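# Seat the matching relay in the rack's empty pocket

## Task

Locate the loose relay (small transparent box, colored button on top) whose button color is the same as the two relays already in the black rack. Set it into the rack's vacant pocket with the button facing up and fully seated. The task fails if either relay already in the rack gets raised or leaves the rack, and it only counts if the relay stays in place without the robot holding it.

## Robot and tools

ROBOT. Two arms, left_arm and right_arm, each with six revolute joints and a parallel gripper. Joint order per arm: waist, shoulder, elbow, forearm roll, wrist pitch, wrist roll. Stated ranges in radians: waist -6.283 to 6.283, shoulder -2.059 to 2.094, elbow -3.927 to 0.192, forearm roll -6.283 to 6.283, wrist pitch -1.693 to 3.142, wrist roll -6.283 to 6.283. True ends may sit up to 0.010 rad either way of these.

FRAME. Positions in results use one shared world frame: origin on the tabletop midway between the arms, +x out across the table, +z up, and left_arm mounted on the +y side. The arm names do not correspond to image left/right. Reported hand positions are in metres, orientations as quaternions w,x,y,z; they can be somewhat off from the truth, more so when the arm is stretched far.

execute_actions. Argument "actions" is a list holding one item or nothing. An empty list just reports the current state. An item with "rows" is a motion: "rows" is 1 to 15 rows, each exactly 14 numbers covering both arms even if only one moves: left_arm's six joint targets then its opening, then right_arm's six joint targets then its opening. Joint numbers are absolute target angles in radians, the same values Joint positions reports, not offsets. Opening is an absolute command from -1 (closed) to +1 (fully open). "steps" (1 to 15, default 15) sets how many control steps of 1/30 s run; row k applies on step k and the last row repeats if rows run out. An item with only "steps" (up to 300) is a wait: no new command, returns once that many steps have elapsed since the previous result (your writing time counts). Optional "pictures" (true/false) decides whether camera images come back; they do by default. A refused call sends nothing. A call is refused if a joint target is more than 0.010 rad beyond its range end and also further out than that joint's last reported angle. Targets past the real end are clipped to it, reported by a "joint sent to its limit" line (possibly about an earlier, still-running motion); absence of the line proves nothing.

MOTION LIMITS. Joint targets advance at most 3.14 rad/s, with 0.16 s to accelerate; all joints of an arm are timed to arrive together. Each step the sent target stays within 0.623 rad of the measured angle, and if targets would move the gripper more than 70 mm from where it is measured, they are scaled back. So large moves take several calls. The arms keep heading to your last row while you think or wait, until they essentially stop moving or a step is HELD; after that only a new action moves them further.

RESULT LINES. State line per arm: end_effector_position, end_effector_quat_wxyz, linear and angular velocities. Joint positions / Joint velocities: per arm six joints (rad, rad/s) then finger-pad gap (m, m/s; 0.084 m = fully open). grip_measured is the measured opening on the command scale. HELD marks steps where your row was partly or wholly not sent. "joint command not followed" means a clearance check altered or blocked joint targets on some steps; the rest of the row still ran. MOTOR HOT appears at 65 °C; at 80 °C an OVER-TEMPERATURE FAULT brakes that arm until it cools. Holding loads heats motors, even while idle.

GRIPPER. Fingers point along the gripper's +z and close along its y. The reported position is the midpoint between pads when closed, about 2 cm short of the fingertips; closing pushes the tips about 10 mm further along +z. To hold something, keep commanding an opening clearly below grip_measured; the bigger the gap, the harder the squeeze (about 24 N per pad max on parts up to ~6 cm). Echoing grip_measured still presses lightly; wide parts may slip. Closing fast can overshoot force and even pop the fingers open.

LOADS. Torque limits (N m): waist 45.5, shoulder 45.5, elbow 27.3, forearm roll 27.3, wrist pitch 18.2, wrist roll 18.2, including the weight held. Hitting one triggers a fault: the arm backs that joint off, pauses 10 s, and drops the rest of the call.

zoom_image. Arguments: "camera" (cam_high, cam_low, cam_left_wrist, cam_right_wrist) and "region" [x0, y0, x1, y1] in pixels of that camera's latest full image, origin top-left, at most 504 by 504. Returns a magnified view.

CAMERAS. All four images are 896x504, returned in the order cam_high, cam_low, cam_left_wrist, cam_right_wrist. A pinhole-plus-radial calibration (K, distortion D, T_world_to_cam) is supplied for each; cam_high sits near world [1.40292, -0.459547, 1.14213] and cam_low near [1.39308, 0.671514, 0.401308], both looking back over the table. Wrist camera poses follow their arm's joint readings. Calibrations can be off by a few degrees and millimetres; results with pictures list changed numbers.

finished_scene. Argument "scene": the number of the scene being ended. Replying without any tool call also ends things.

CAUTIONS. Do not drop objects, slam, push hard, or let anything fall off the table. Keep the arms from striking or pressing on each other. Occasional brief tugs on held parts or nudges to loose objects can happen, so recheck before releasing. Avoid disturbing the two seated relays, and make sure the new relay sits fully down on its own after you let go. Smooth, direct motions and little idle time are preferred.

Each tool is called after ">>>" as name(argument=value, ...), one argument or row to a line, values as JSON.

## Session

>>> execute_actions(
  actions=[],
)

Scene clock: 0.00 s of 4800.00 s.
left_arm: end_effector_position=(+0.2911, +0.6387, +0.3403) grip_measured=+1.00 end_effector_quat_wxyz=(+0.010, +0.690, -0.723, -0.019) end_effector_velocity=(-0.000, +0.000, +0.000) end_effector_angular_velocity=(-0.000, -0.000, +0.002) | right_arm: end_effector_position=(+0.3851, -0.0560, +0.2072) grip_measured=+1.00 end_effector_quat_wxyz=(-0.067, +0.209, +0.805, +0.551) end_effector_velocity=(+0.000, -0.000, +0.000) end_effector_angular_velocity=(+0.000, -0.001, -0.001)
Joint positions: left_arm=[ 0.864 -0.118 -1.337  0.035  1.479  2.295  0.084] | right_arm=[-0.058 -0.133 -0.597  1.464  1.128  2.746  0.084]
Joint velocities: left_arm=[ 0.002 -0.     0.    -0.    -0.    -0.001  0.   ] | right_arm=[-0.    -0.    -0.     0.001 -0.001 -0.001  0.   ]
camera_calibration (this result's frames):
cam_left_wrist: T_world_to_cam=[[-0.997284, 0.0575626, 0.0459561, 0.272541], [0.0572876, 0.998331, -0.00727978, -0.578937], [-0.0462985, -0.00462728, -0.998917, 0.484691], [0, 0, 0, 1]] pos_world=[0.327407, 0.564526, 0.467427]
cam_right_wrist: T_world_to_cam=[[0.406249, 0.293807, 0.865239, -0.290066], [0.905479, -0.256644, -0.337995, -0.223345], [0.122753, 0.920767, -0.370298, 0.212693], [0, 0, 0, 1]] pos_world=[0.293965, -0.167937, 0.254247]

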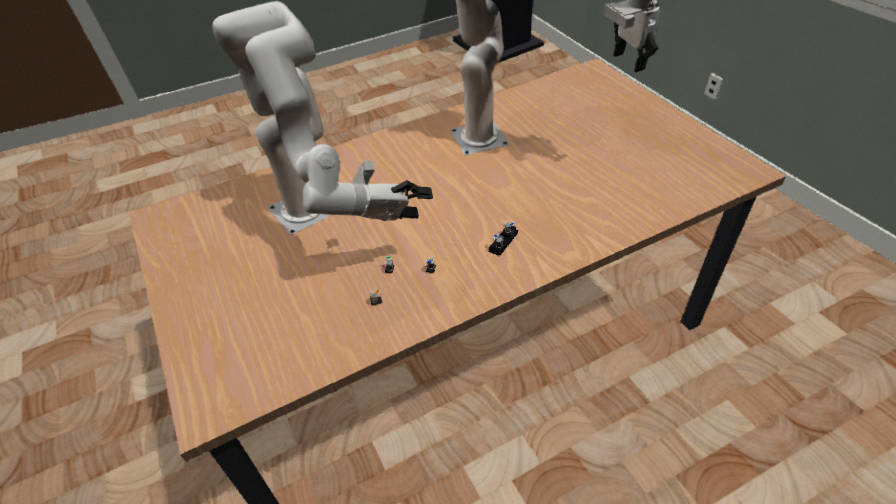

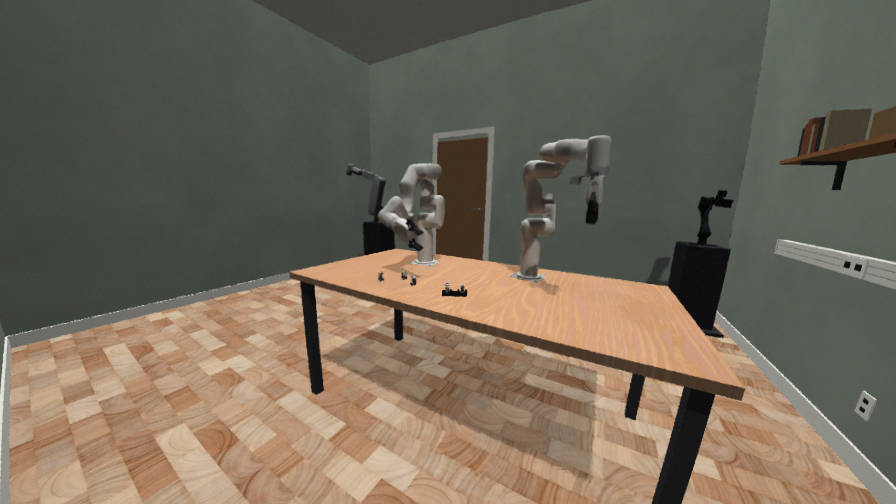

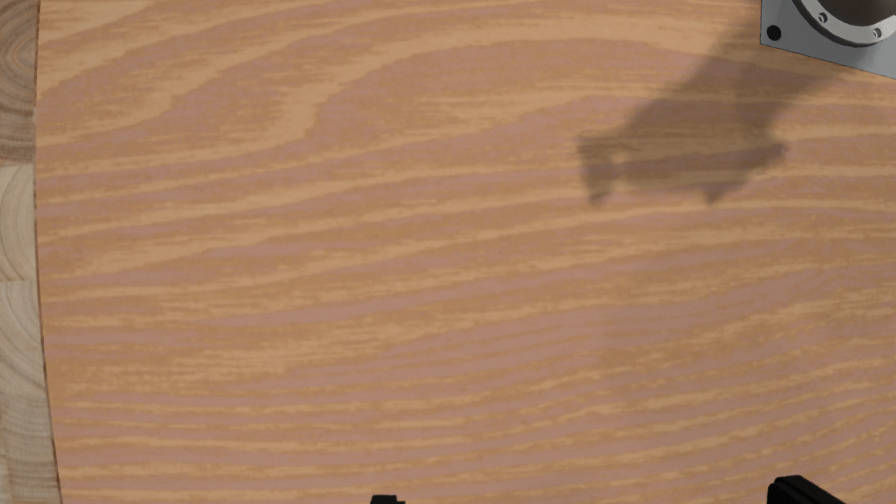

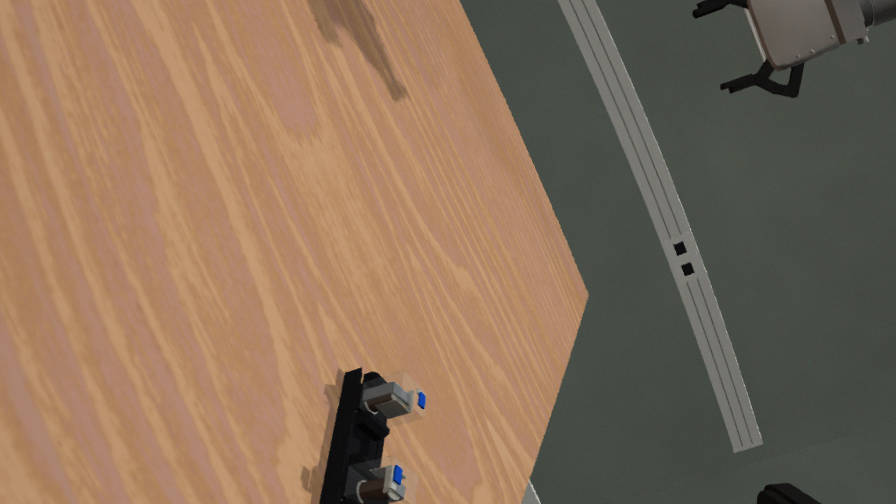

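>>> zoom_image(
  camera="cam_high",
  region=[340, 200, 560, 320],
)

Region (340, 200, 560, 320) of cam_high's 896x504 image, scaled by 2.291, with more detail than that image has; it fills the top 275 rows of this view, and the rest is white.

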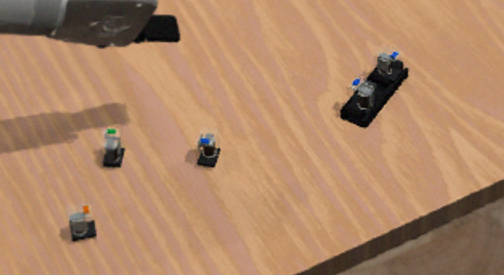

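>>> zoom_image(
  camera="cam_high",
  region=[470, 210, 540, 265],
)

>>> zoom_image(
  camera="cam_high",
  region=[355, 240, 455, 320],
)

Region (470, 210, 540, 265) of cam_high's 896x504 image, scaled by 7.200, with more detail than that image has; it fills the top 396 rows of this view, and the rest is white.

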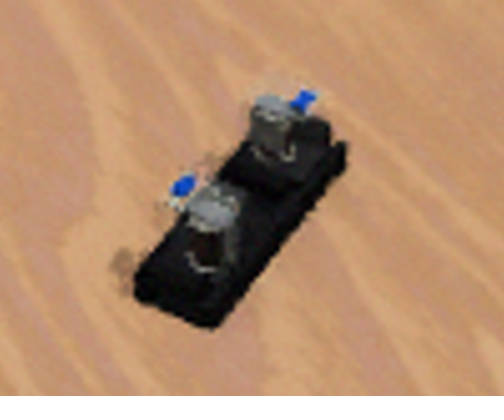

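Region (355, 240, 455, 320) of cam_high's 896x504 image, scaled by 5.040, with more detail than that image has; it fills the top 403 rows of this view, and the rest is white.

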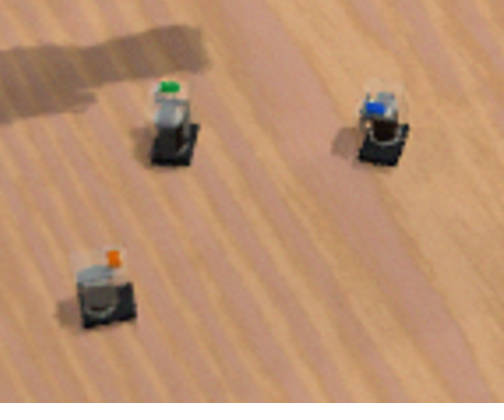

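>>> execute_actions(
  actions=[
    {"rows": [[0.1, 0.2, -1.3, 0, 1.1, 1.0, 1.0, -0.688, -0.742, -0.348, 0.093, 0.952, 0.445, 1.0]], "steps": 15},
  ],
  pictures=false,
)

Scene clock: 103.37 s of 4800.00 s.
left_arm: end_effector_position=(+0.3972, +0.5435, +0.2853) grip_measured=+1.00 end_effector_quat_wxyz=(+0.003, +0.693, -0.721, -0.012) end_effector_velocity=(+0.193, -0.265, -0.115) end_effector_angular_velocity=(-0.004, -0.037, +0.120) | right_arm: end_effector_position=(+0.3745, -0.2110, +0.2137) grip_measured=+1.00 end_effector_quat_wxyz=(+0.157, +0.035, +0.904, +0.397) end_effector_velocity=(-0.100, -0.348, -0.035) end_effector_angular_velocity=(-1.436, -1.047, +0.619)
Joint positions: left_arm=[ 0.575  0.011 -1.322  0.021  1.326  1.997  0.084] | right_arm=[-0.377 -0.442 -0.471  1.074  1.039  2.355  0.084]
Joint velocities: left_arm=[-0.648  0.258  0.03  -0.028 -0.305 -0.767 -0.   ] | right_arm=[-0.672 -0.65   0.267 -1.143 -0.186 -1.136 -0.   ]
Steps of this call (steps 1 to 90: nothing new was sent; then 99.87 s passed at rest; steps 91 to 105: all 15 steps of this action). Readings (joint positions):
91: left_arm=[0.864 -0.118 -1.337 0.035 1.479 2.295] | right_arm=[-0.058 -0.133 -0.597 1.464 1.128 2.746]
92: left_arm=[0.861 -0.117 -1.337 0.035 1.476 2.291] | right_arm=[-0.061 -0.136 -0.595 1.460 1.127 2.742]
94: left_arm=[0.826 -0.101 -1.338 0.034 1.453 2.253] | right_arm=[-0.100 -0.173 -0.578 1.420 1.116 2.701]
98: left_arm=[0.731 -0.051 -1.329 0.028 1.401 2.161] | right_arm=[-0.209 -0.280 -0.538 1.307 1.085 2.589]
105: the state above

>>> execute_actions(
  actions=[
    {"rows": [[-0.573, 0.328, -1.272, 0, 0.944, -0.064, 1.0, -0.688, -0.742, -0.348, 0.093, 0.952, 0.445, 1.0]], "steps": 15},
  ],
  pictures=false,
)

Scene clock: 108.73 s of 4800.00 s.
left_arm: end_effector_position=(+0.4537, +0.1651, +0.1686) grip_measured=+1.00 end_effector_quat_wxyz=(+0.000, +0.866, -0.501, -0.000) end_effector_velocity=(-0.106, -0.318, -0.063) end_effector_angular_velocity=(+0.001, +0.002, +0.257) | right_arm: end_effector_position=(+0.2665, -0.4260, +0.1852) grip_measured=+1.00 end_effector_quat_wxyz=(-0.037, +0.869, -0.488, +0.070) end_effector_velocity=(+0.000, -0.000, +0.000) end_effector_angular_velocity=(-0.002, -0.000, +0.000)
Joint positions: left_arm=[-0.182  0.255 -1.288 -0.     1.034  0.683  0.084] | right_arm=[-0.688 -0.742 -0.348  0.093  0.952  0.445  0.084]
Joint velocities: left_arm=[-0.628  0.119  0.026 -0.    -0.144 -0.885 -0.   ] | right_arm=[ 0.    -0.001  0.    -0.002 -0.001  0.001  0.   ]
Steps of this call (steps 1 to 60: the robot went on to your last target; steps 61 to 120: nothing new was sent; then 0.87 s passed at rest; steps 121 to 135: all 15 steps of this action). Readings (joint positions):
121: left_arm=[0.100 0.200 -1.300 0.000 1.100 1.000] | right_arm=[-0.688 -0.742 -0.348 0.093 0.952 0.445]
122: left_arm=[0.097 0.201 -1.300 0.000 1.099 0.995] | right_arm=[-0.688 -0.742 -0.348 0.093 0.952 0.445]
124: left_arm=[0.064 0.207 -1.300 0.000 1.089 0.958] | right_arm=[-0.688 -0.742 -0.348 0.093 0.952 0.445]
128: left_arm=[-0.033 0.227 -1.294 -0.000 1.068 0.866] | right_arm=[-0.688 -0.742 -0.348 0.093 0.952 0.445]
135: the state above

>>> execute_actions(
  actions=[
    {"steps": 30},
  ],
)

Scene clock: 116.07 s of 4800.00 s.
left_arm: end_effector_position=(+0.3494, -0.0156, +0.1295) grip_measured=+1.00 end_effector_quat_wxyz=(+0.000, +0.941, -0.339, -0.000) end_effector_velocity=(-0.000, -0.000, +0.000) end_effector_angular_velocity=(-0.001, -0.000, -0.000) | right_arm: end_effector_position=(+0.2665, -0.4260, +0.1852) grip_measured=+1.00 end_effector_quat_wxyz=(-0.037, +0.869, -0.488, +0.070) end_effector_velocity=(-0.000, +0.000, -0.000) end_effector_angular_velocity=(+0.000, +0.002, -0.000)
Joint positions: left_arm=[-0.573  0.328 -1.272  0.     0.944 -0.064  0.084] | right_arm=[-0.688 -0.742 -0.348  0.093  0.952  0.445  0.084]
Joint velocities: left_arm=[-0.001 -0.     0.    -0.    -0.001 -0.    -0.   ] | right_arm=[-0.     0.001 -0.    -0.001  0.001  0.    -0.   ]
Steps of this call (steps 1 to 45: the robot went on to your last target; steps 46 to 110: nothing new was sent; then 3.67 s passed at rest). Readings (joint positions):
1: left_arm=[-0.203 0.259 -1.287 -0.000 1.029 0.653] | right_arm=[-0.688 -0.742 -0.348 0.093 0.952 0.445]
2: left_arm=[-0.224 0.263 -1.286 -0.000 1.024 0.621] | right_arm=[-0.688 -0.742 -0.348 0.093 0.952 0.445]
4: left_arm=[-0.265 0.270 -1.285 -0.000 1.015 0.553] | right_arm=[-0.688 -0.742 -0.348 0.093 0.952 0.445]
8: left_arm=[-0.346 0.285 -1.281 -0.000 0.996 0.398] | right_arm=[-0.688 -0.742 -0.348 0.093 0.952 0.445]
110: the state above
All arms were judged still, so your last target was given up. Only a new action makes them travel on or press farther. Fingers that are still opening or closing keep moving.
camera_calibration (this result's frames):
cam_left_wrist: T_world_to_cam=[[-0.646398, -0.762984, 0.00493124, 0.247966], [-0.762932, 0.64624, -0.0175746, 0.351771], [0.0102223, -0.0151224, -0.999833, 0.253956], [0, 0, 0, 1]] pos_world=[0.426066, -0.0342943, 0.258873]
cam_right_wrist: T_world_to_cam=[[-0.843848, -0.523046, -0.119763, 0.053457], [-0.514908, 0.85213, -0.0935072, 0.587197], [0.150962, -0.0172389, -0.988389, 0.267144], [0, 0, 0, 1]] pos_world=[0.307134, -0.467803, 0.325351]

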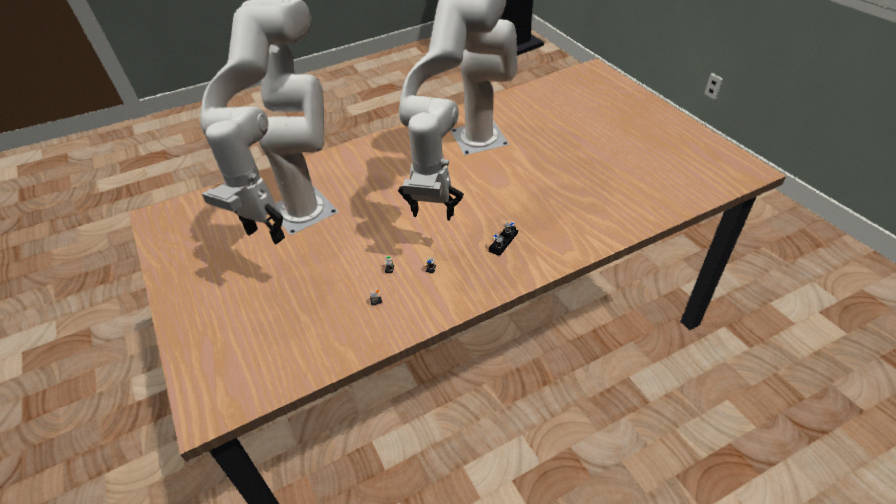

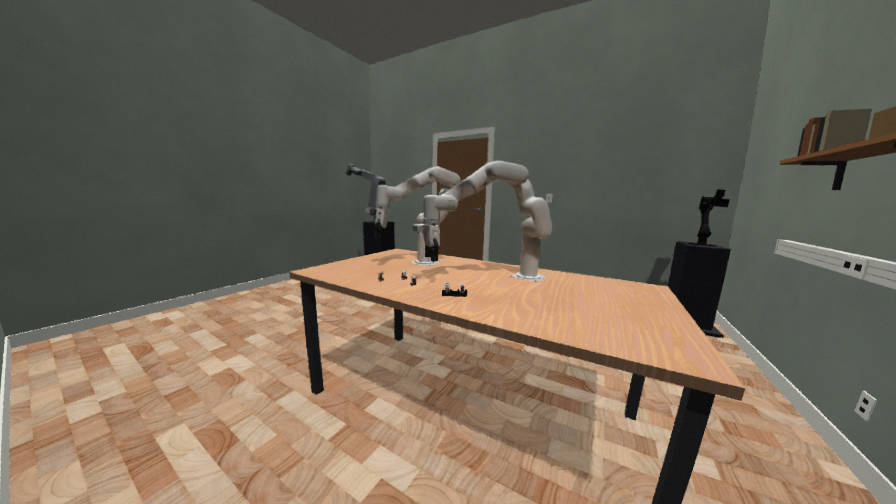

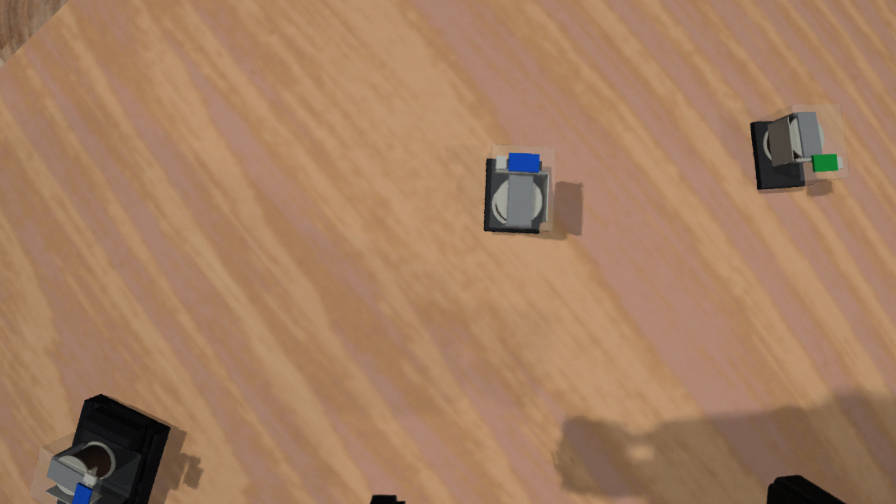

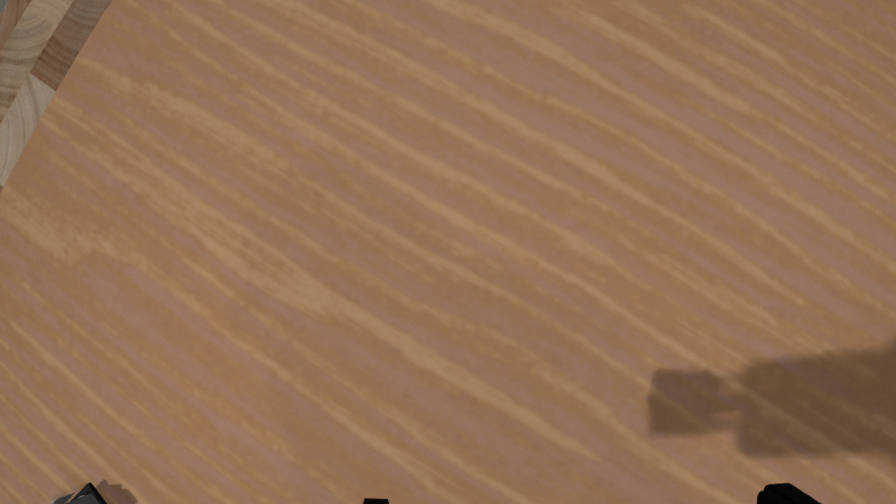

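>>> zoom_image(
  camera="cam_left_wrist",
  region=[440, 120, 620, 260],
)

Region (440, 120, 620, 260) of cam_left_wrist's 896x504 image, scaled by 2.800, with more detail than that image has.

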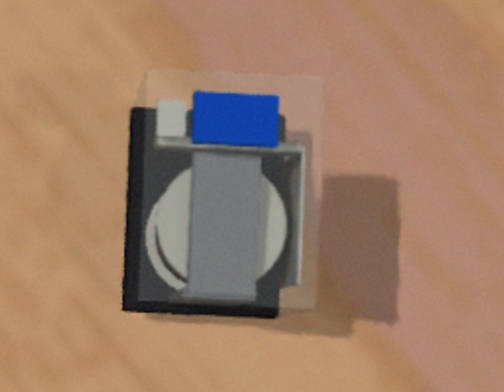

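>>> execute_actions(
  actions=[
    {"rows": [[-0.4299, 0.548, -1.6047, 0, 1.0566, 1.6862, 1.0, -0.688, -0.742, -0.348, 0.093, 0.952, 0.445, 1.0]], "steps": 15},
  ],
  pictures=false,
)

>>> execute_actions(
  actions=[
    {"steps": 20},
  ],
)

Scene clock: 236.57 s of 4800.00 s.
left_arm: end_effector_position=(+0.4434, +0.0045, +0.1294) grip_measured=+1.00 end_effector_quat_wxyz=(+0.000, +0.750, -0.661, -0.000) end_effector_velocity=(+0.084, +0.026, -0.000) end_effector_angular_velocity=(-0.004, -0.003, -2.431) | right_arm: end_effector_position=(+0.2665, -0.4260, +0.1852) grip_measured=+1.00 end_effector_quat_wxyz=(-0.037, +0.869, -0.488, +0.070) end_effector_velocity=(+0.000, +0.000, +0.000) end_effector_angular_velocity=(+0.002, -0.002, -0.001)
Joint positions: left_arm=[-0.441  0.53  -1.576  0.     1.047  0.821  0.084] | right_arm=[-0.688 -0.742 -0.348  0.093  0.952  0.445  0.084]
Joint velocities: left_arm=[ 0.116  0.187 -0.292 -0.     0.1    2.547  0.   ] | right_arm=[ 0.     0.    -0.001  0.003  0.    -0.001  0.   ]
Steps of this call (steps 1 to 90: nothing new was sent; then 117.00 s passed at rest; steps 91 to 105: all 15 steps of this action). Readings (joint positions):
91: left_arm=[-0.573 0.328 -1.272 -0.000 0.944 -0.064] | right_arm=[-0.688 -0.742 -0.348 0.093 0.952 0.445]
92: left_arm=[-0.572 0.329 -1.274 -0.000 0.945 -0.059] | right_arm=[-0.688 -0.742 -0.348 0.093 0.952 0.445]
94: left_arm=[-0.563 0.345 -1.298 -0.000 0.954 -0.012] | right_arm=[-0.688 -0.742 -0.348 0.093 0.952 0.445]
98: left_arm=[-0.506 0.430 -1.427 0.000 0.996 0.242] | right_arm=[-0.688 -0.742 -0.348 0.093 0.952 0.445]
105: the state above

Scene clock: 237.23 s of 4800.00 s.
left_arm: end_effector_position=(+0.4515, +0.0069, +0.1296) grip_measured=+1.00 end_effector_quat_wxyz=(+0.000, -0.410, +0.912, -0.000) end_effector_velocity=(+0.000, -0.000, -0.000) end_effector_angular_velocity=(-0.000, +0.000, -0.018) | right_arm: end_effector_position=(+0.2665, -0.4260, +0.1852) grip_measured=+1.00 end_effector_quat_wxyz=(-0.037, +0.869, -0.488, +0.070) end_effector_velocity=(+0.000, +0.000, +0.000) end_effector_angular_velocity=(+0.000, -0.001, -0.000)
Joint positions: left_arm=[-0.43   0.548 -1.605 -0.     1.057  1.684  0.084] | right_arm=[-0.688 -0.742 -0.348  0.093  0.952  0.445  0.084]
Joint velocities: left_arm=[ 0.     0.001 -0.    -0.    -0.     0.019  0.   ] | right_arm=[ 0.    -0.001  0.     0.001 -0.     0.     0.   ]
Steps of this call (steps 1 to 20: the robot went on to your last target). Readings (joint positions):
1: left_arm=[-0.438 0.535 -1.584 0.000 1.050 0.906] | right_arm=[-0.688 -0.742 -0.348 0.093 0.952 0.445]
2: left_arm=[-0.435 0.539 -1.590 0.000 1.052 0.991] | right_arm=[-0.688 -0.742 -0.348 0.093 0.952 0.445]
4: left_arm=[-0.433 0.543 -1.598 -0.000 1.054 1.162] | right_arm=[-0.688 -0.742 -0.348 0.093 0.952 0.445]
8: left_arm=[-0.431 0.547 -1.603 -0.000 1.056 1.479] | right_arm=[-0.688 -0.742 -0.348 0.093 0.952 0.445]
20: the state above
camera_calibration (this result's frames):
cam_left_wrist: T_world_to_cam=[[-0.740168, 0.672405, 0.00477574, 0.363581], [0.672247, 0.740119, -0.0175683, -0.233505], [-0.0153476, -0.009793, -0.999834, 0.26486], [0, 0, 0, 1]] pos_world=[0.430149, -0.0690583, 0.258977]
cam_right_wrist: T_world_to_cam=[[-0.843848, -0.523046, -0.119763, 0.053457], [-0.514908, 0.85213, -0.0935071, 0.587197], [0.150962, -0.0172388, -0.988389, 0.267144], [0, 0, 0, 1]] pos_world=[0.307134, -0.467803, 0.325351]

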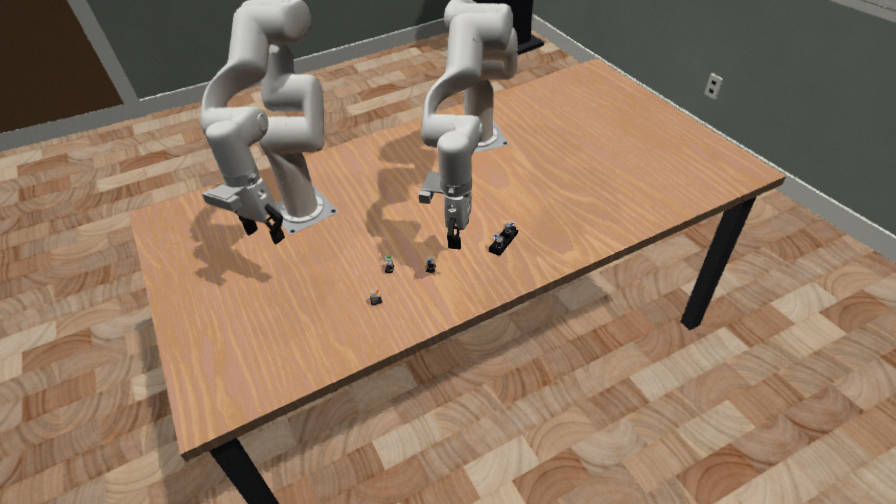

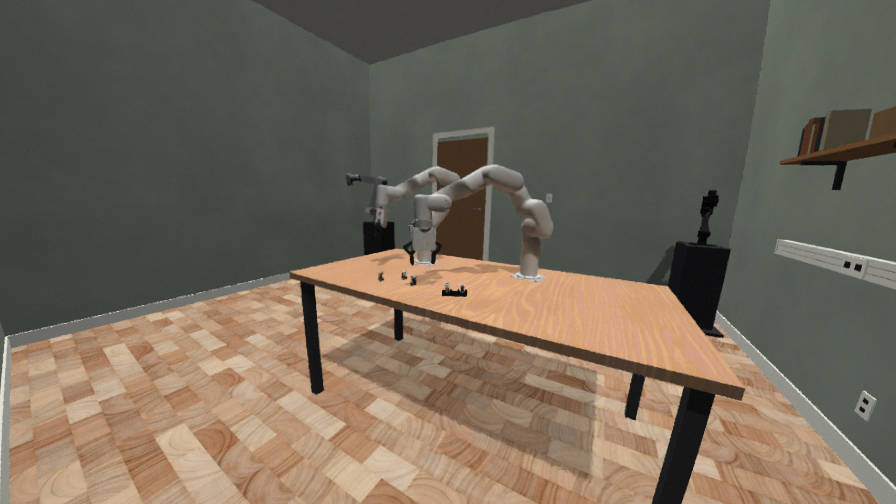

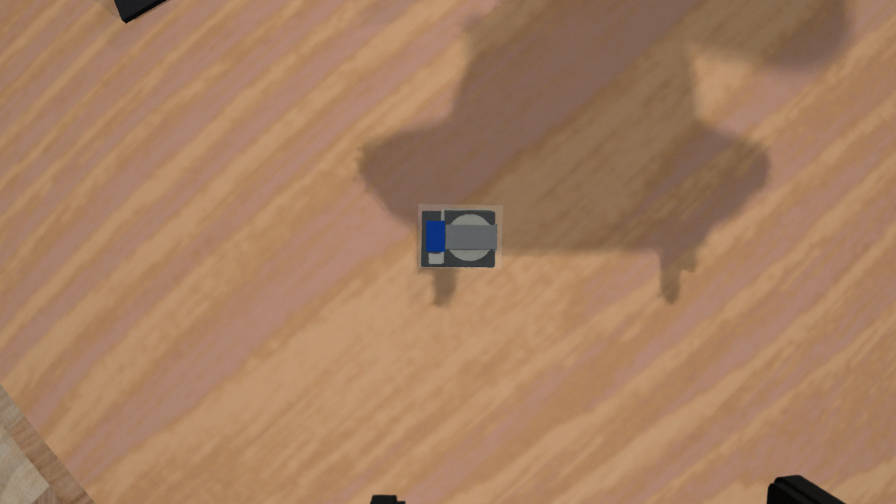

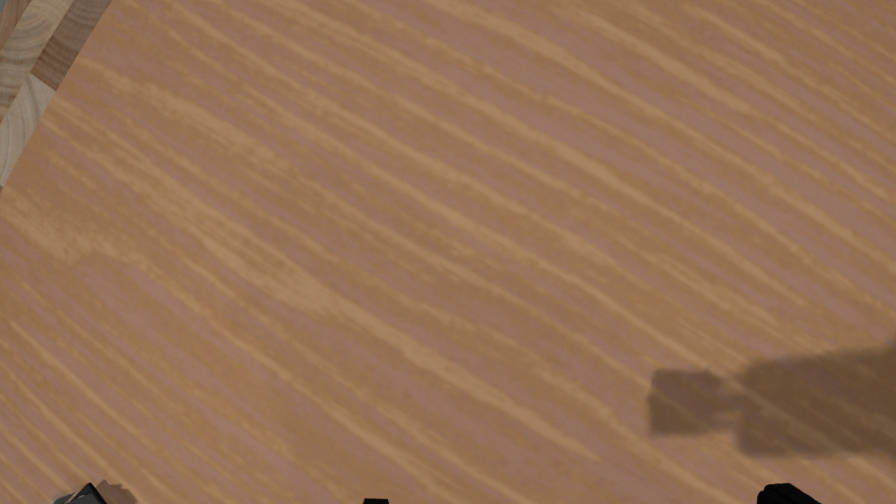

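>>> zoom_image(
  camera="cam_left_wrist",
  region=[390, 180, 530, 290],
)

Region (390, 180, 530, 290) of cam_left_wrist's 896x504 image, scaled by 3.600, with more detail than that image has; it fills the top 396 rows of this view, and the rest is white.

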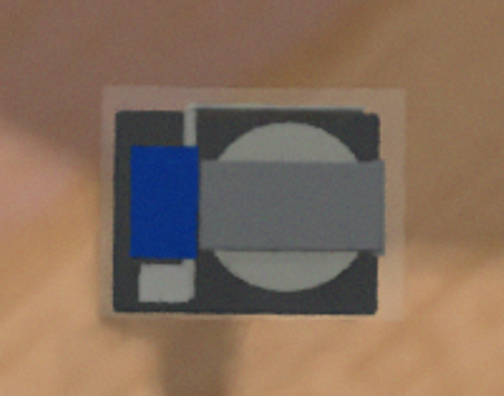

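>>> zoom_image(
  camera="cam_high",
  region=[355, 240, 455, 320],
)

Region (355, 240, 455, 320) of cam_high's 896x504 image, scaled by 5.040, with more detail than that image has; it fills the top 403 rows of this view, and the rest is white.

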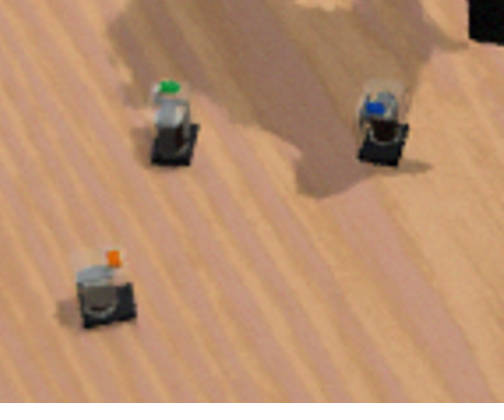

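>>> execute_actions(
  actions=[
    {"rows": [[-0.5525, 0.7077, -1.6999, 0, 0.9922, 1.5635, 1.0, -0.688, -0.742, -0.348, 0.093, 0.952, 0.445, 1.0]], "steps": 15},
  ],
)

Scene clock: 357.73 s of 4800.00 s.
left_arm: end_effector_position=(+0.4244, -0.0662, +0.0763) grip_measured=+1.00 end_effector_quat_wxyz=(+0.000, -0.409, +0.913, -0.001) end_effector_velocity=(+0.006, -0.016, +0.006) end_effector_angular_velocity=(-0.026, -0.030, +0.016) | right_arm: end_effector_position=(+0.2665, -0.4260, +0.1852) grip_measured=+1.00 end_effector_quat_wxyz=(-0.037, +0.869, -0.488, +0.070) end_effector_velocity=(+0.000, -0.001, +0.001) end_effector_angular_velocity=(-0.003, -0.001, +0.001)
Joint positions: left_arm=[-0.55   0.704 -1.699  0.     0.993  1.566  0.084] | right_arm=[-0.688 -0.742 -0.348  0.093  0.952  0.445  0.084]
Joint velocities: left_arm=[-0.012  0.016 -0.036  0.    -0.019 -0.029  0.   ] | right_arm=[-0.    -0.002 -0.001 -0.002 -0.    -0.     0.   ]
Steps of this call (steps 1 to 30: the robot went on to your last target; steps 31 to 90: nothing new was sent; then 117.00 s passed at rest; steps 91 to 105: all 15 steps of this action). Readings (joint positions):
91: left_arm=[-0.430 0.548 -1.605 0.000 1.057 1.686] | right_arm=[-0.688 -0.742 -0.348 0.093 0.952 0.445]
92: left_arm=[-0.432 0.551 -1.607 0.000 1.055 1.683] | right_arm=[-0.688 -0.742 -0.348 0.093 0.952 0.445]
94: left_arm=[-0.455 0.582 -1.632 0.000 1.040 1.656] | right_arm=[-0.688 -0.742 -0.348 0.093 0.952 0.445]
98: left_arm=[-0.521 0.666 -1.671 -0.000 1.011 1.598] | right_arm=[-0.688 -0.742 -0.348 0.093 0.952 0.445]
105: the state above
camera_calibration (this result's frames):
cam_left_wrist: T_world_to_cam=[[-0.739133, 0.673549, 0.00361674, 0.392683], [0.673403, 0.739067, -0.0175635, -0.162679], [-0.0145029, -0.0105463, -0.999839, 0.210041], [0, 0, 0, 1]] pos_world=[0.40284, -0.142046, 0.205729]
cam_right_wrist: T_world_to_cam=[[-0.843848, -0.523046, -0.119763, 0.053457], [-0.514908, 0.85213, -0.0935071, 0.587197], [0.150962, -0.0172388, -0.988389, 0.267144], [0, 0, 0, 1]] pos_world=[0.307134, -0.467803, 0.325351]

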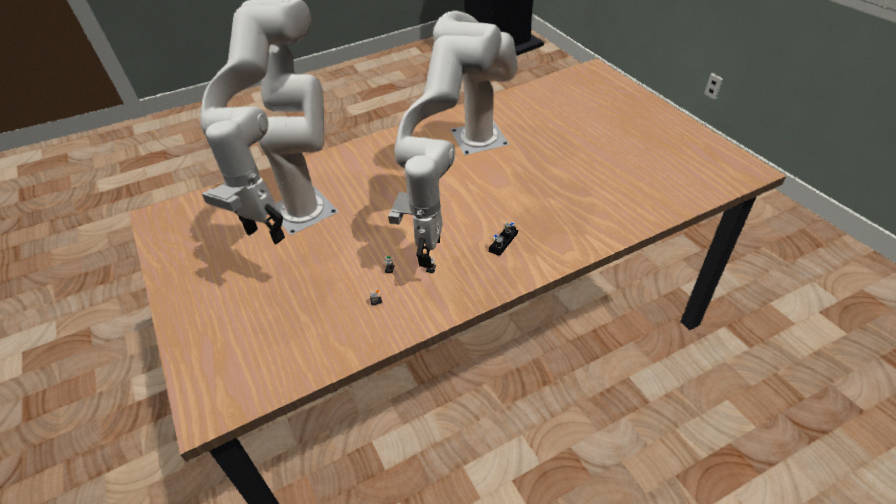

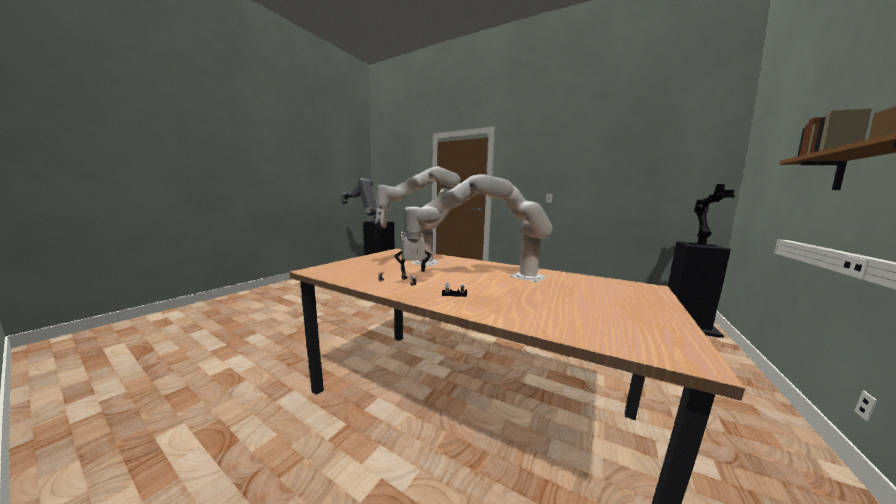

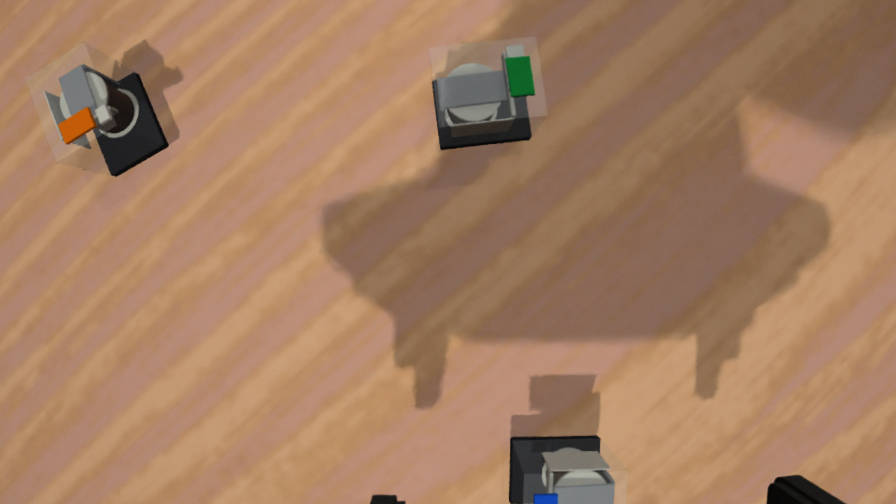

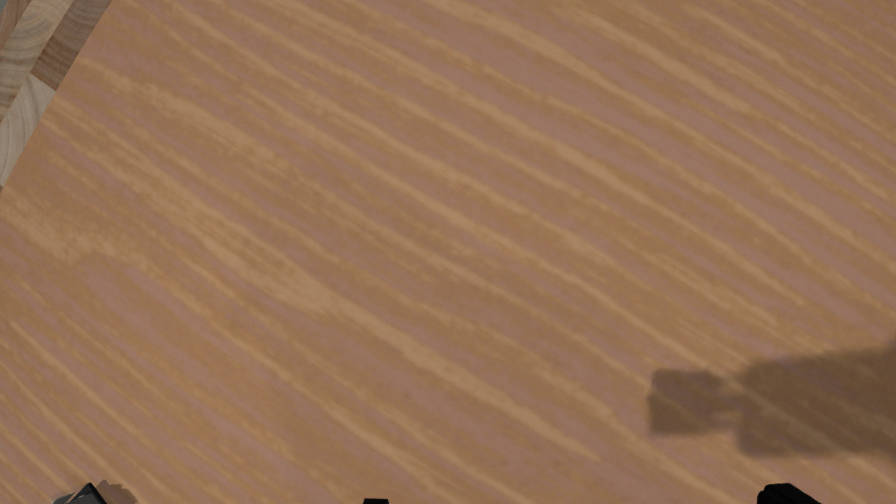

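>>> execute_actions(
  actions=[
    {"steps": 10},
  ],
)

>>> zoom_image(
  camera="cam_left_wrist",
  region=[340, 364, 840, 504],
)

Scene clock: 363.10 s of 4800.00 s.
left_arm: end_effector_position=(+0.4234, -0.0675, +0.0745) grip_measured=+1.00 end_effector_quat_wxyz=(-0.000, -0.409, +0.913, -0.000) end_effector_velocity=(-0.001, -0.000, -0.000) end_effector_angular_velocity=(+0.001, +0.001, -0.001) | right_arm: end_effector_position=(+0.2665, -0.4260, +0.1852) grip_measured=+1.00 end_effector_quat_wxyz=(-0.037, +0.869, -0.488, +0.070) end_effector_velocity=(-0.000, -0.000, +0.000) end_effector_angular_velocity=(-0.001, -0.000, +0.002)
Joint positions: left_arm=[-0.553  0.708 -1.7   -0.     0.992  1.564  0.084] | right_arm=[-0.688 -0.742 -0.348  0.093  0.952  0.445  0.084]
Joint velocities: left_arm=[-0.001 -0.     0.    -0.     0.001  0.    -0.   ] | right_arm=[ 0.    -0.    -0.    -0.001  0.    -0.002 -0.   ]
Steps of this call (steps 1 to 15: the robot went on to your last target; steps 16 to 90: nothing new was sent; then 2.37 s passed at rest). Readings (joint positions):
1: left_arm=[-0.550 0.704 -1.699 0.000 0.993 1.565] | right_arm=[-0.688 -0.742 -0.348 0.093 0.952 0.445]
2: left_arm=[-0.551 0.705 -1.700 0.000 0.993 1.565] | right_arm=[-0.688 -0.742 -0.348 0.093 0.952 0.445]
4: left_arm=[-0.551 0.706 -1.700 0.000 0.992 1.564] | right_arm=[-0.688 -0.742 -0.348 0.093 0.952 0.445]
8: left_arm=[-0.552 0.707 -1.700 0.000 0.992 1.564] | right_arm=[-0.688 -0.742 -0.348 0.093 0.952 0.445]
90: the state above
All arms were judged still, so your last target was given up. Only a new action makes them travel on or press farther. Fingers that are still opening or closing keep moving.
camera_calibration (this result's frames):
cam_left_wrist: T_world_to_cam=[[-0.739087, 0.673592, 0.00492397, 0.392645], [0.673432, 0.73904, -0.0175821, -0.161035], [-0.0154821, -0.00967872, -0.999833, 0.208692], [0, 0, 0, 1]] pos_world=[0.401875, -0.143451, 0.203892]
cam_right_wrist: T_world_to_cam=[[-0.843848, -0.523046, -0.119763, 0.0534569], [-0.514909, 0.85213, -0.0935071, 0.587197], [0.150962, -0.0172387, -0.988389, 0.267144], [0, 0, 0, 1]] pos_world=[0.307134, -0.467802, 0.325351]

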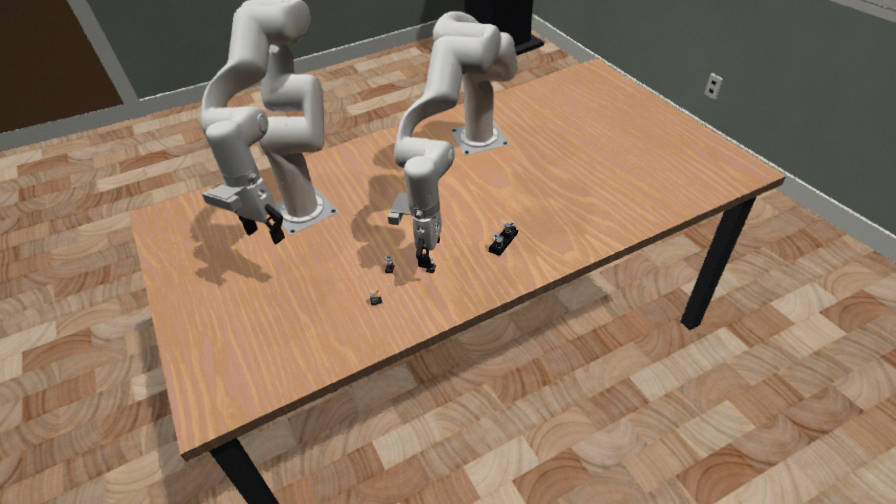

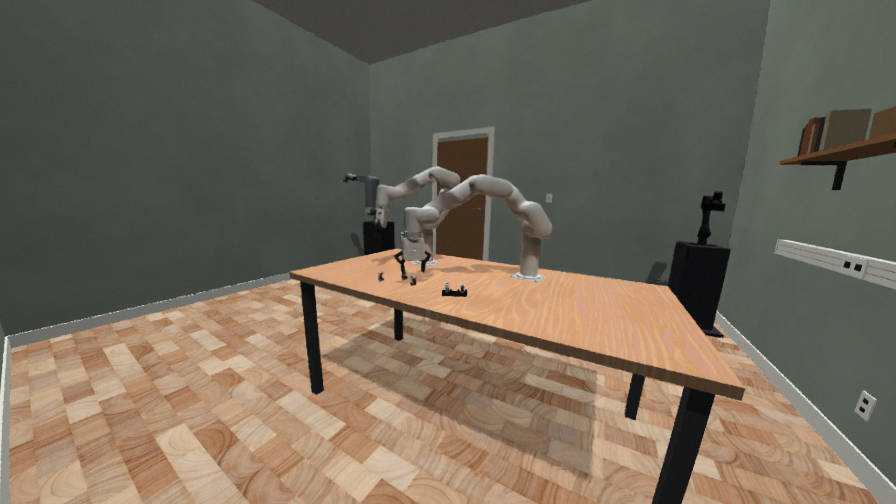

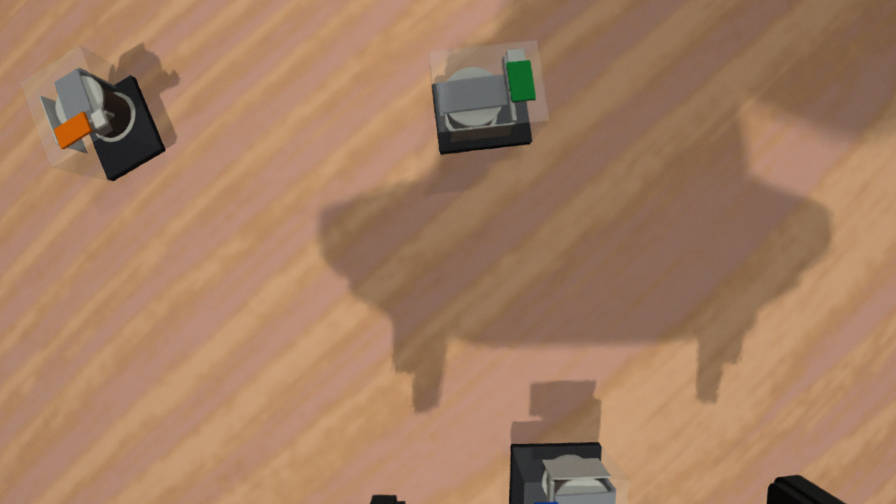

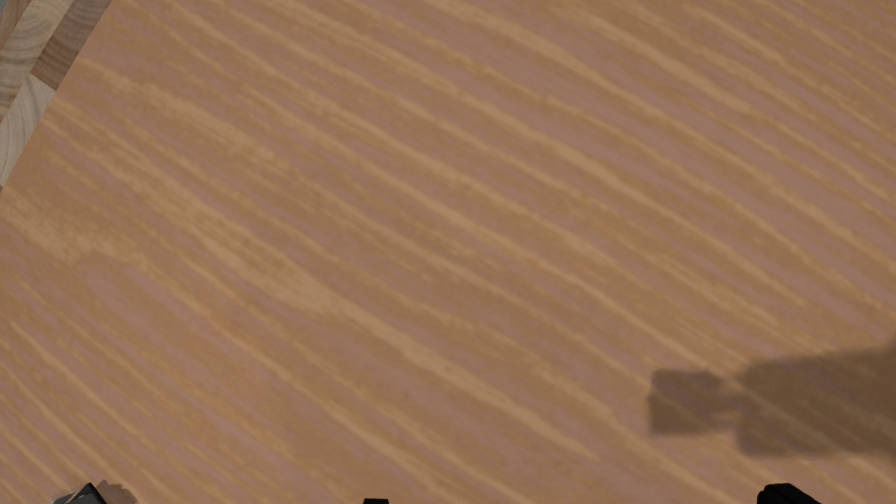

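Region (340, 364, 840, 504) of cam_left_wrist's 896x504 image, scaled by 1.008, with more detail than that image has; it fills the top 141 rows of this view, and the rest is white.

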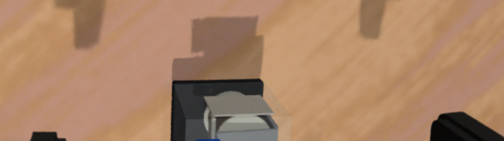

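>>> zoom_image(
  camera="cam_left_wrist",
  region=[480, 404, 660, 504],
)

Region (480, 404, 660, 504) of cam_left_wrist's 896x504 image, scaled by 2.800, with more detail than that image has.

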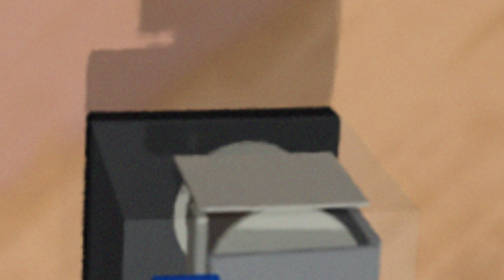

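>>> execute_actions(
  actions=[
    {"rows": [[-0.5508, 0.7465, -1.6892, 0, 0.9427, 1.5652, 1.0, -0.688, -0.742, -0.348, 0.093, 0.952, 0.445, 1.0]], "steps": 15},
  ],
)

Scene clock: 483.60 s of 4800.00 s.
left_arm: end_effector_position=(+0.4247, -0.0673, +0.0505) grip_measured=+1.00 end_effector_quat_wxyz=(+0.000, -0.409, +0.913, -0.001) end_effector_velocity=(-0.001, +0.002, -0.005) end_effector_angular_velocity=(+0.004, +0.004, +0.001) | right_arm: end_effector_position=(+0.2665, -0.4260, +0.1852) grip_measured=+1.00 end_effector_quat_wxyz=(-0.037, +0.869, -0.488, +0.070) end_effector_velocity=(+0.000, -0.000, +0.000) end_effector_angular_velocity=(-0.002, -0.001, +0.001)
Joint positions: left_arm=[-0.551  0.745 -1.69  -0.     0.943  1.565  0.084] | right_arm=[-0.688 -0.742 -0.348  0.093  0.952  0.445  0.084]
Joint velocities: left_arm=[ 0.001  0.006  0.005  0.    -0.006 -0.    -0.   ] | right_arm=[ 0.    -0.002  0.    -0.002 -0.001 -0.001 -0.   ]
Steps of this call (steps 1 to 90: nothing new was sent; then 117.00 s passed at rest; steps 91 to 105: all 15 steps of this action). Readings (joint positions):
91: left_arm=[-0.552 0.708 -1.700 -0.000 0.992 1.564] | right_arm=[-0.688 -0.742 -0.348 0.093 0.952 0.445]
92: left_arm=[-0.552 0.709 -1.700 -0.000 0.988 1.564] | right_arm=[-0.688 -0.742 -0.348 0.093 0.952 0.445]
94: left_arm=[-0.552 0.721 -1.698 -0.000 0.971 1.564] | right_arm=[-0.688 -0.742 -0.348 0.093 0.952 0.445]
98: left_arm=[-0.551 0.744 -1.688 0.000 0.951 1.565] | right_arm=[-0.688 -0.742 -0.348 0.093 0.952 0.445]
105: the state above
camera_calibration (this result's frames):
cam_left_wrist: T_world_to_cam=[[-0.739093, 0.673596, 0.00329934, 0.393735], [0.673452, 0.739022, -0.0175824, -0.162527], [-0.0142817, -0.0107731, -0.99984, 0.184126], [0, 0, 0, 1]] pos_world=[0.40309, -0.143124, 0.17994]
cam_right_wrist: T_world_to_cam=[[-0.843848, -0.523046, -0.119763, 0.0534569], [-0.514908, 0.85213, -0.0935072, 0.587197], [0.150962, -0.0172389, -0.988389, 0.267144], [0, 0, 0, 1]] pos_world=[0.307134, -0.467802, 0.325351]

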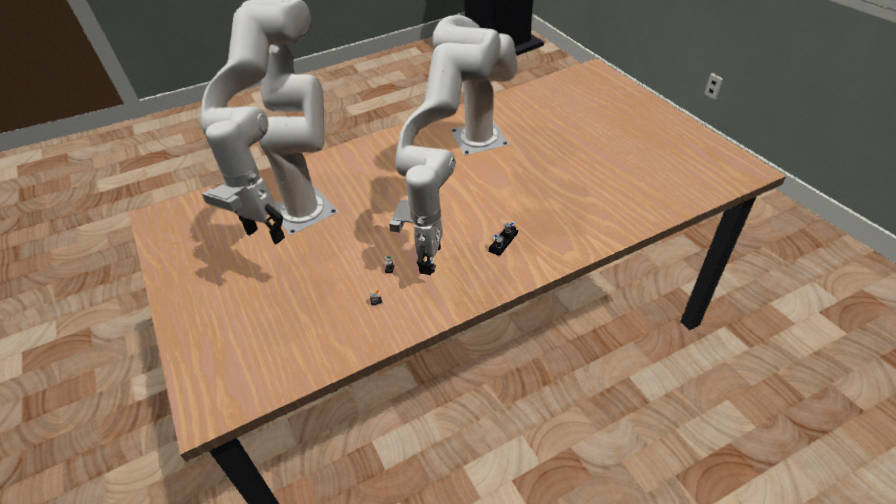

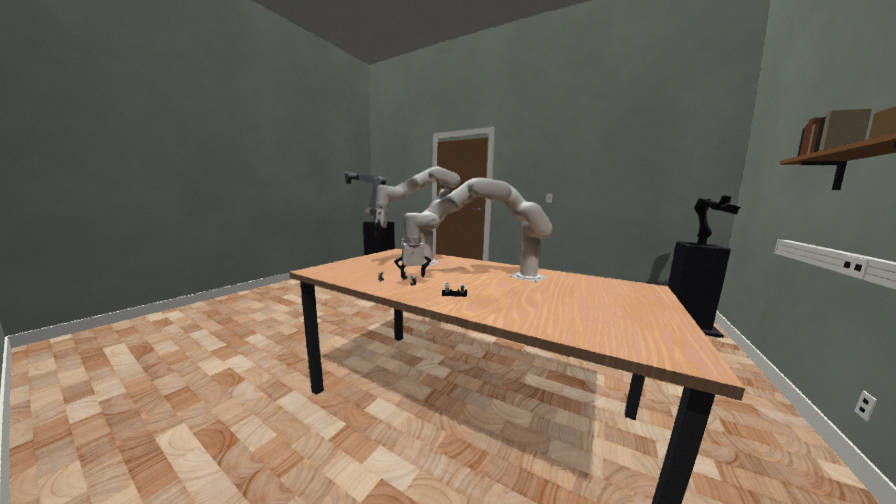

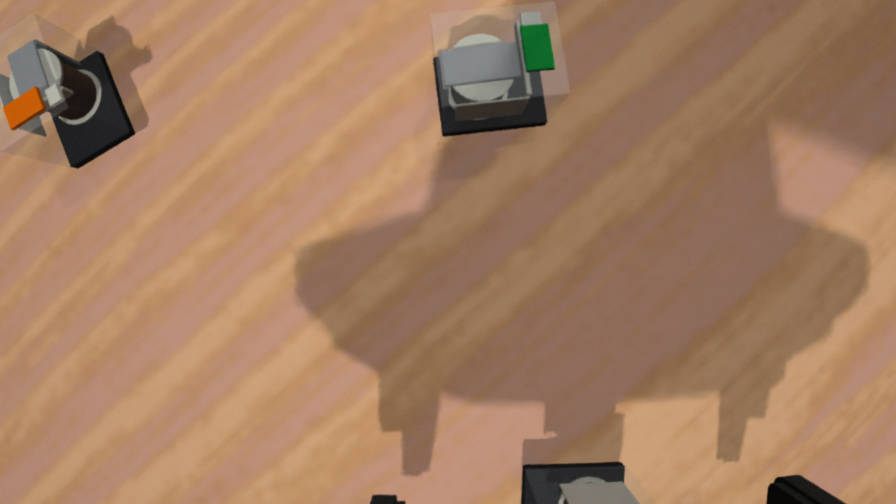

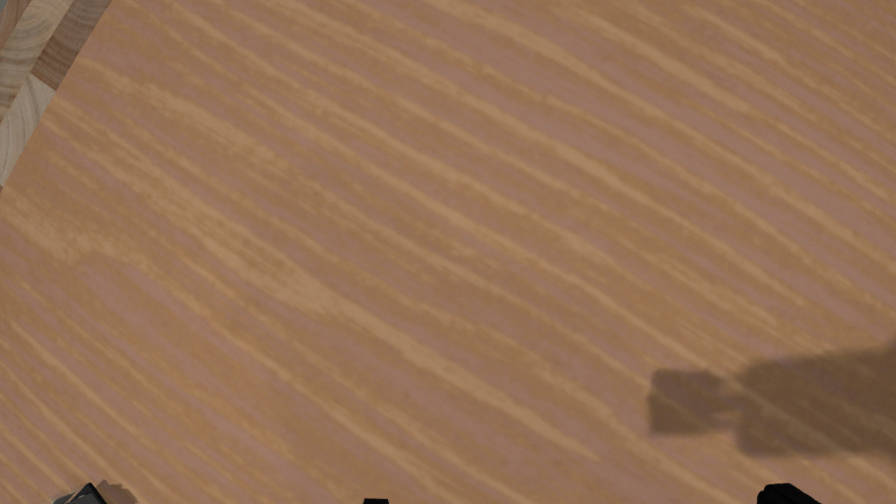

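>>> zoom_image(
  camera="cam_left_wrist",
  region=[480, 404, 660, 504],
)

Region (480, 404, 660, 504) of cam_left_wrist's 896x504 image, scaled by 2.800, with more detail than that image has.

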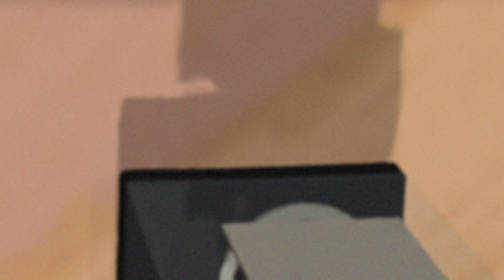

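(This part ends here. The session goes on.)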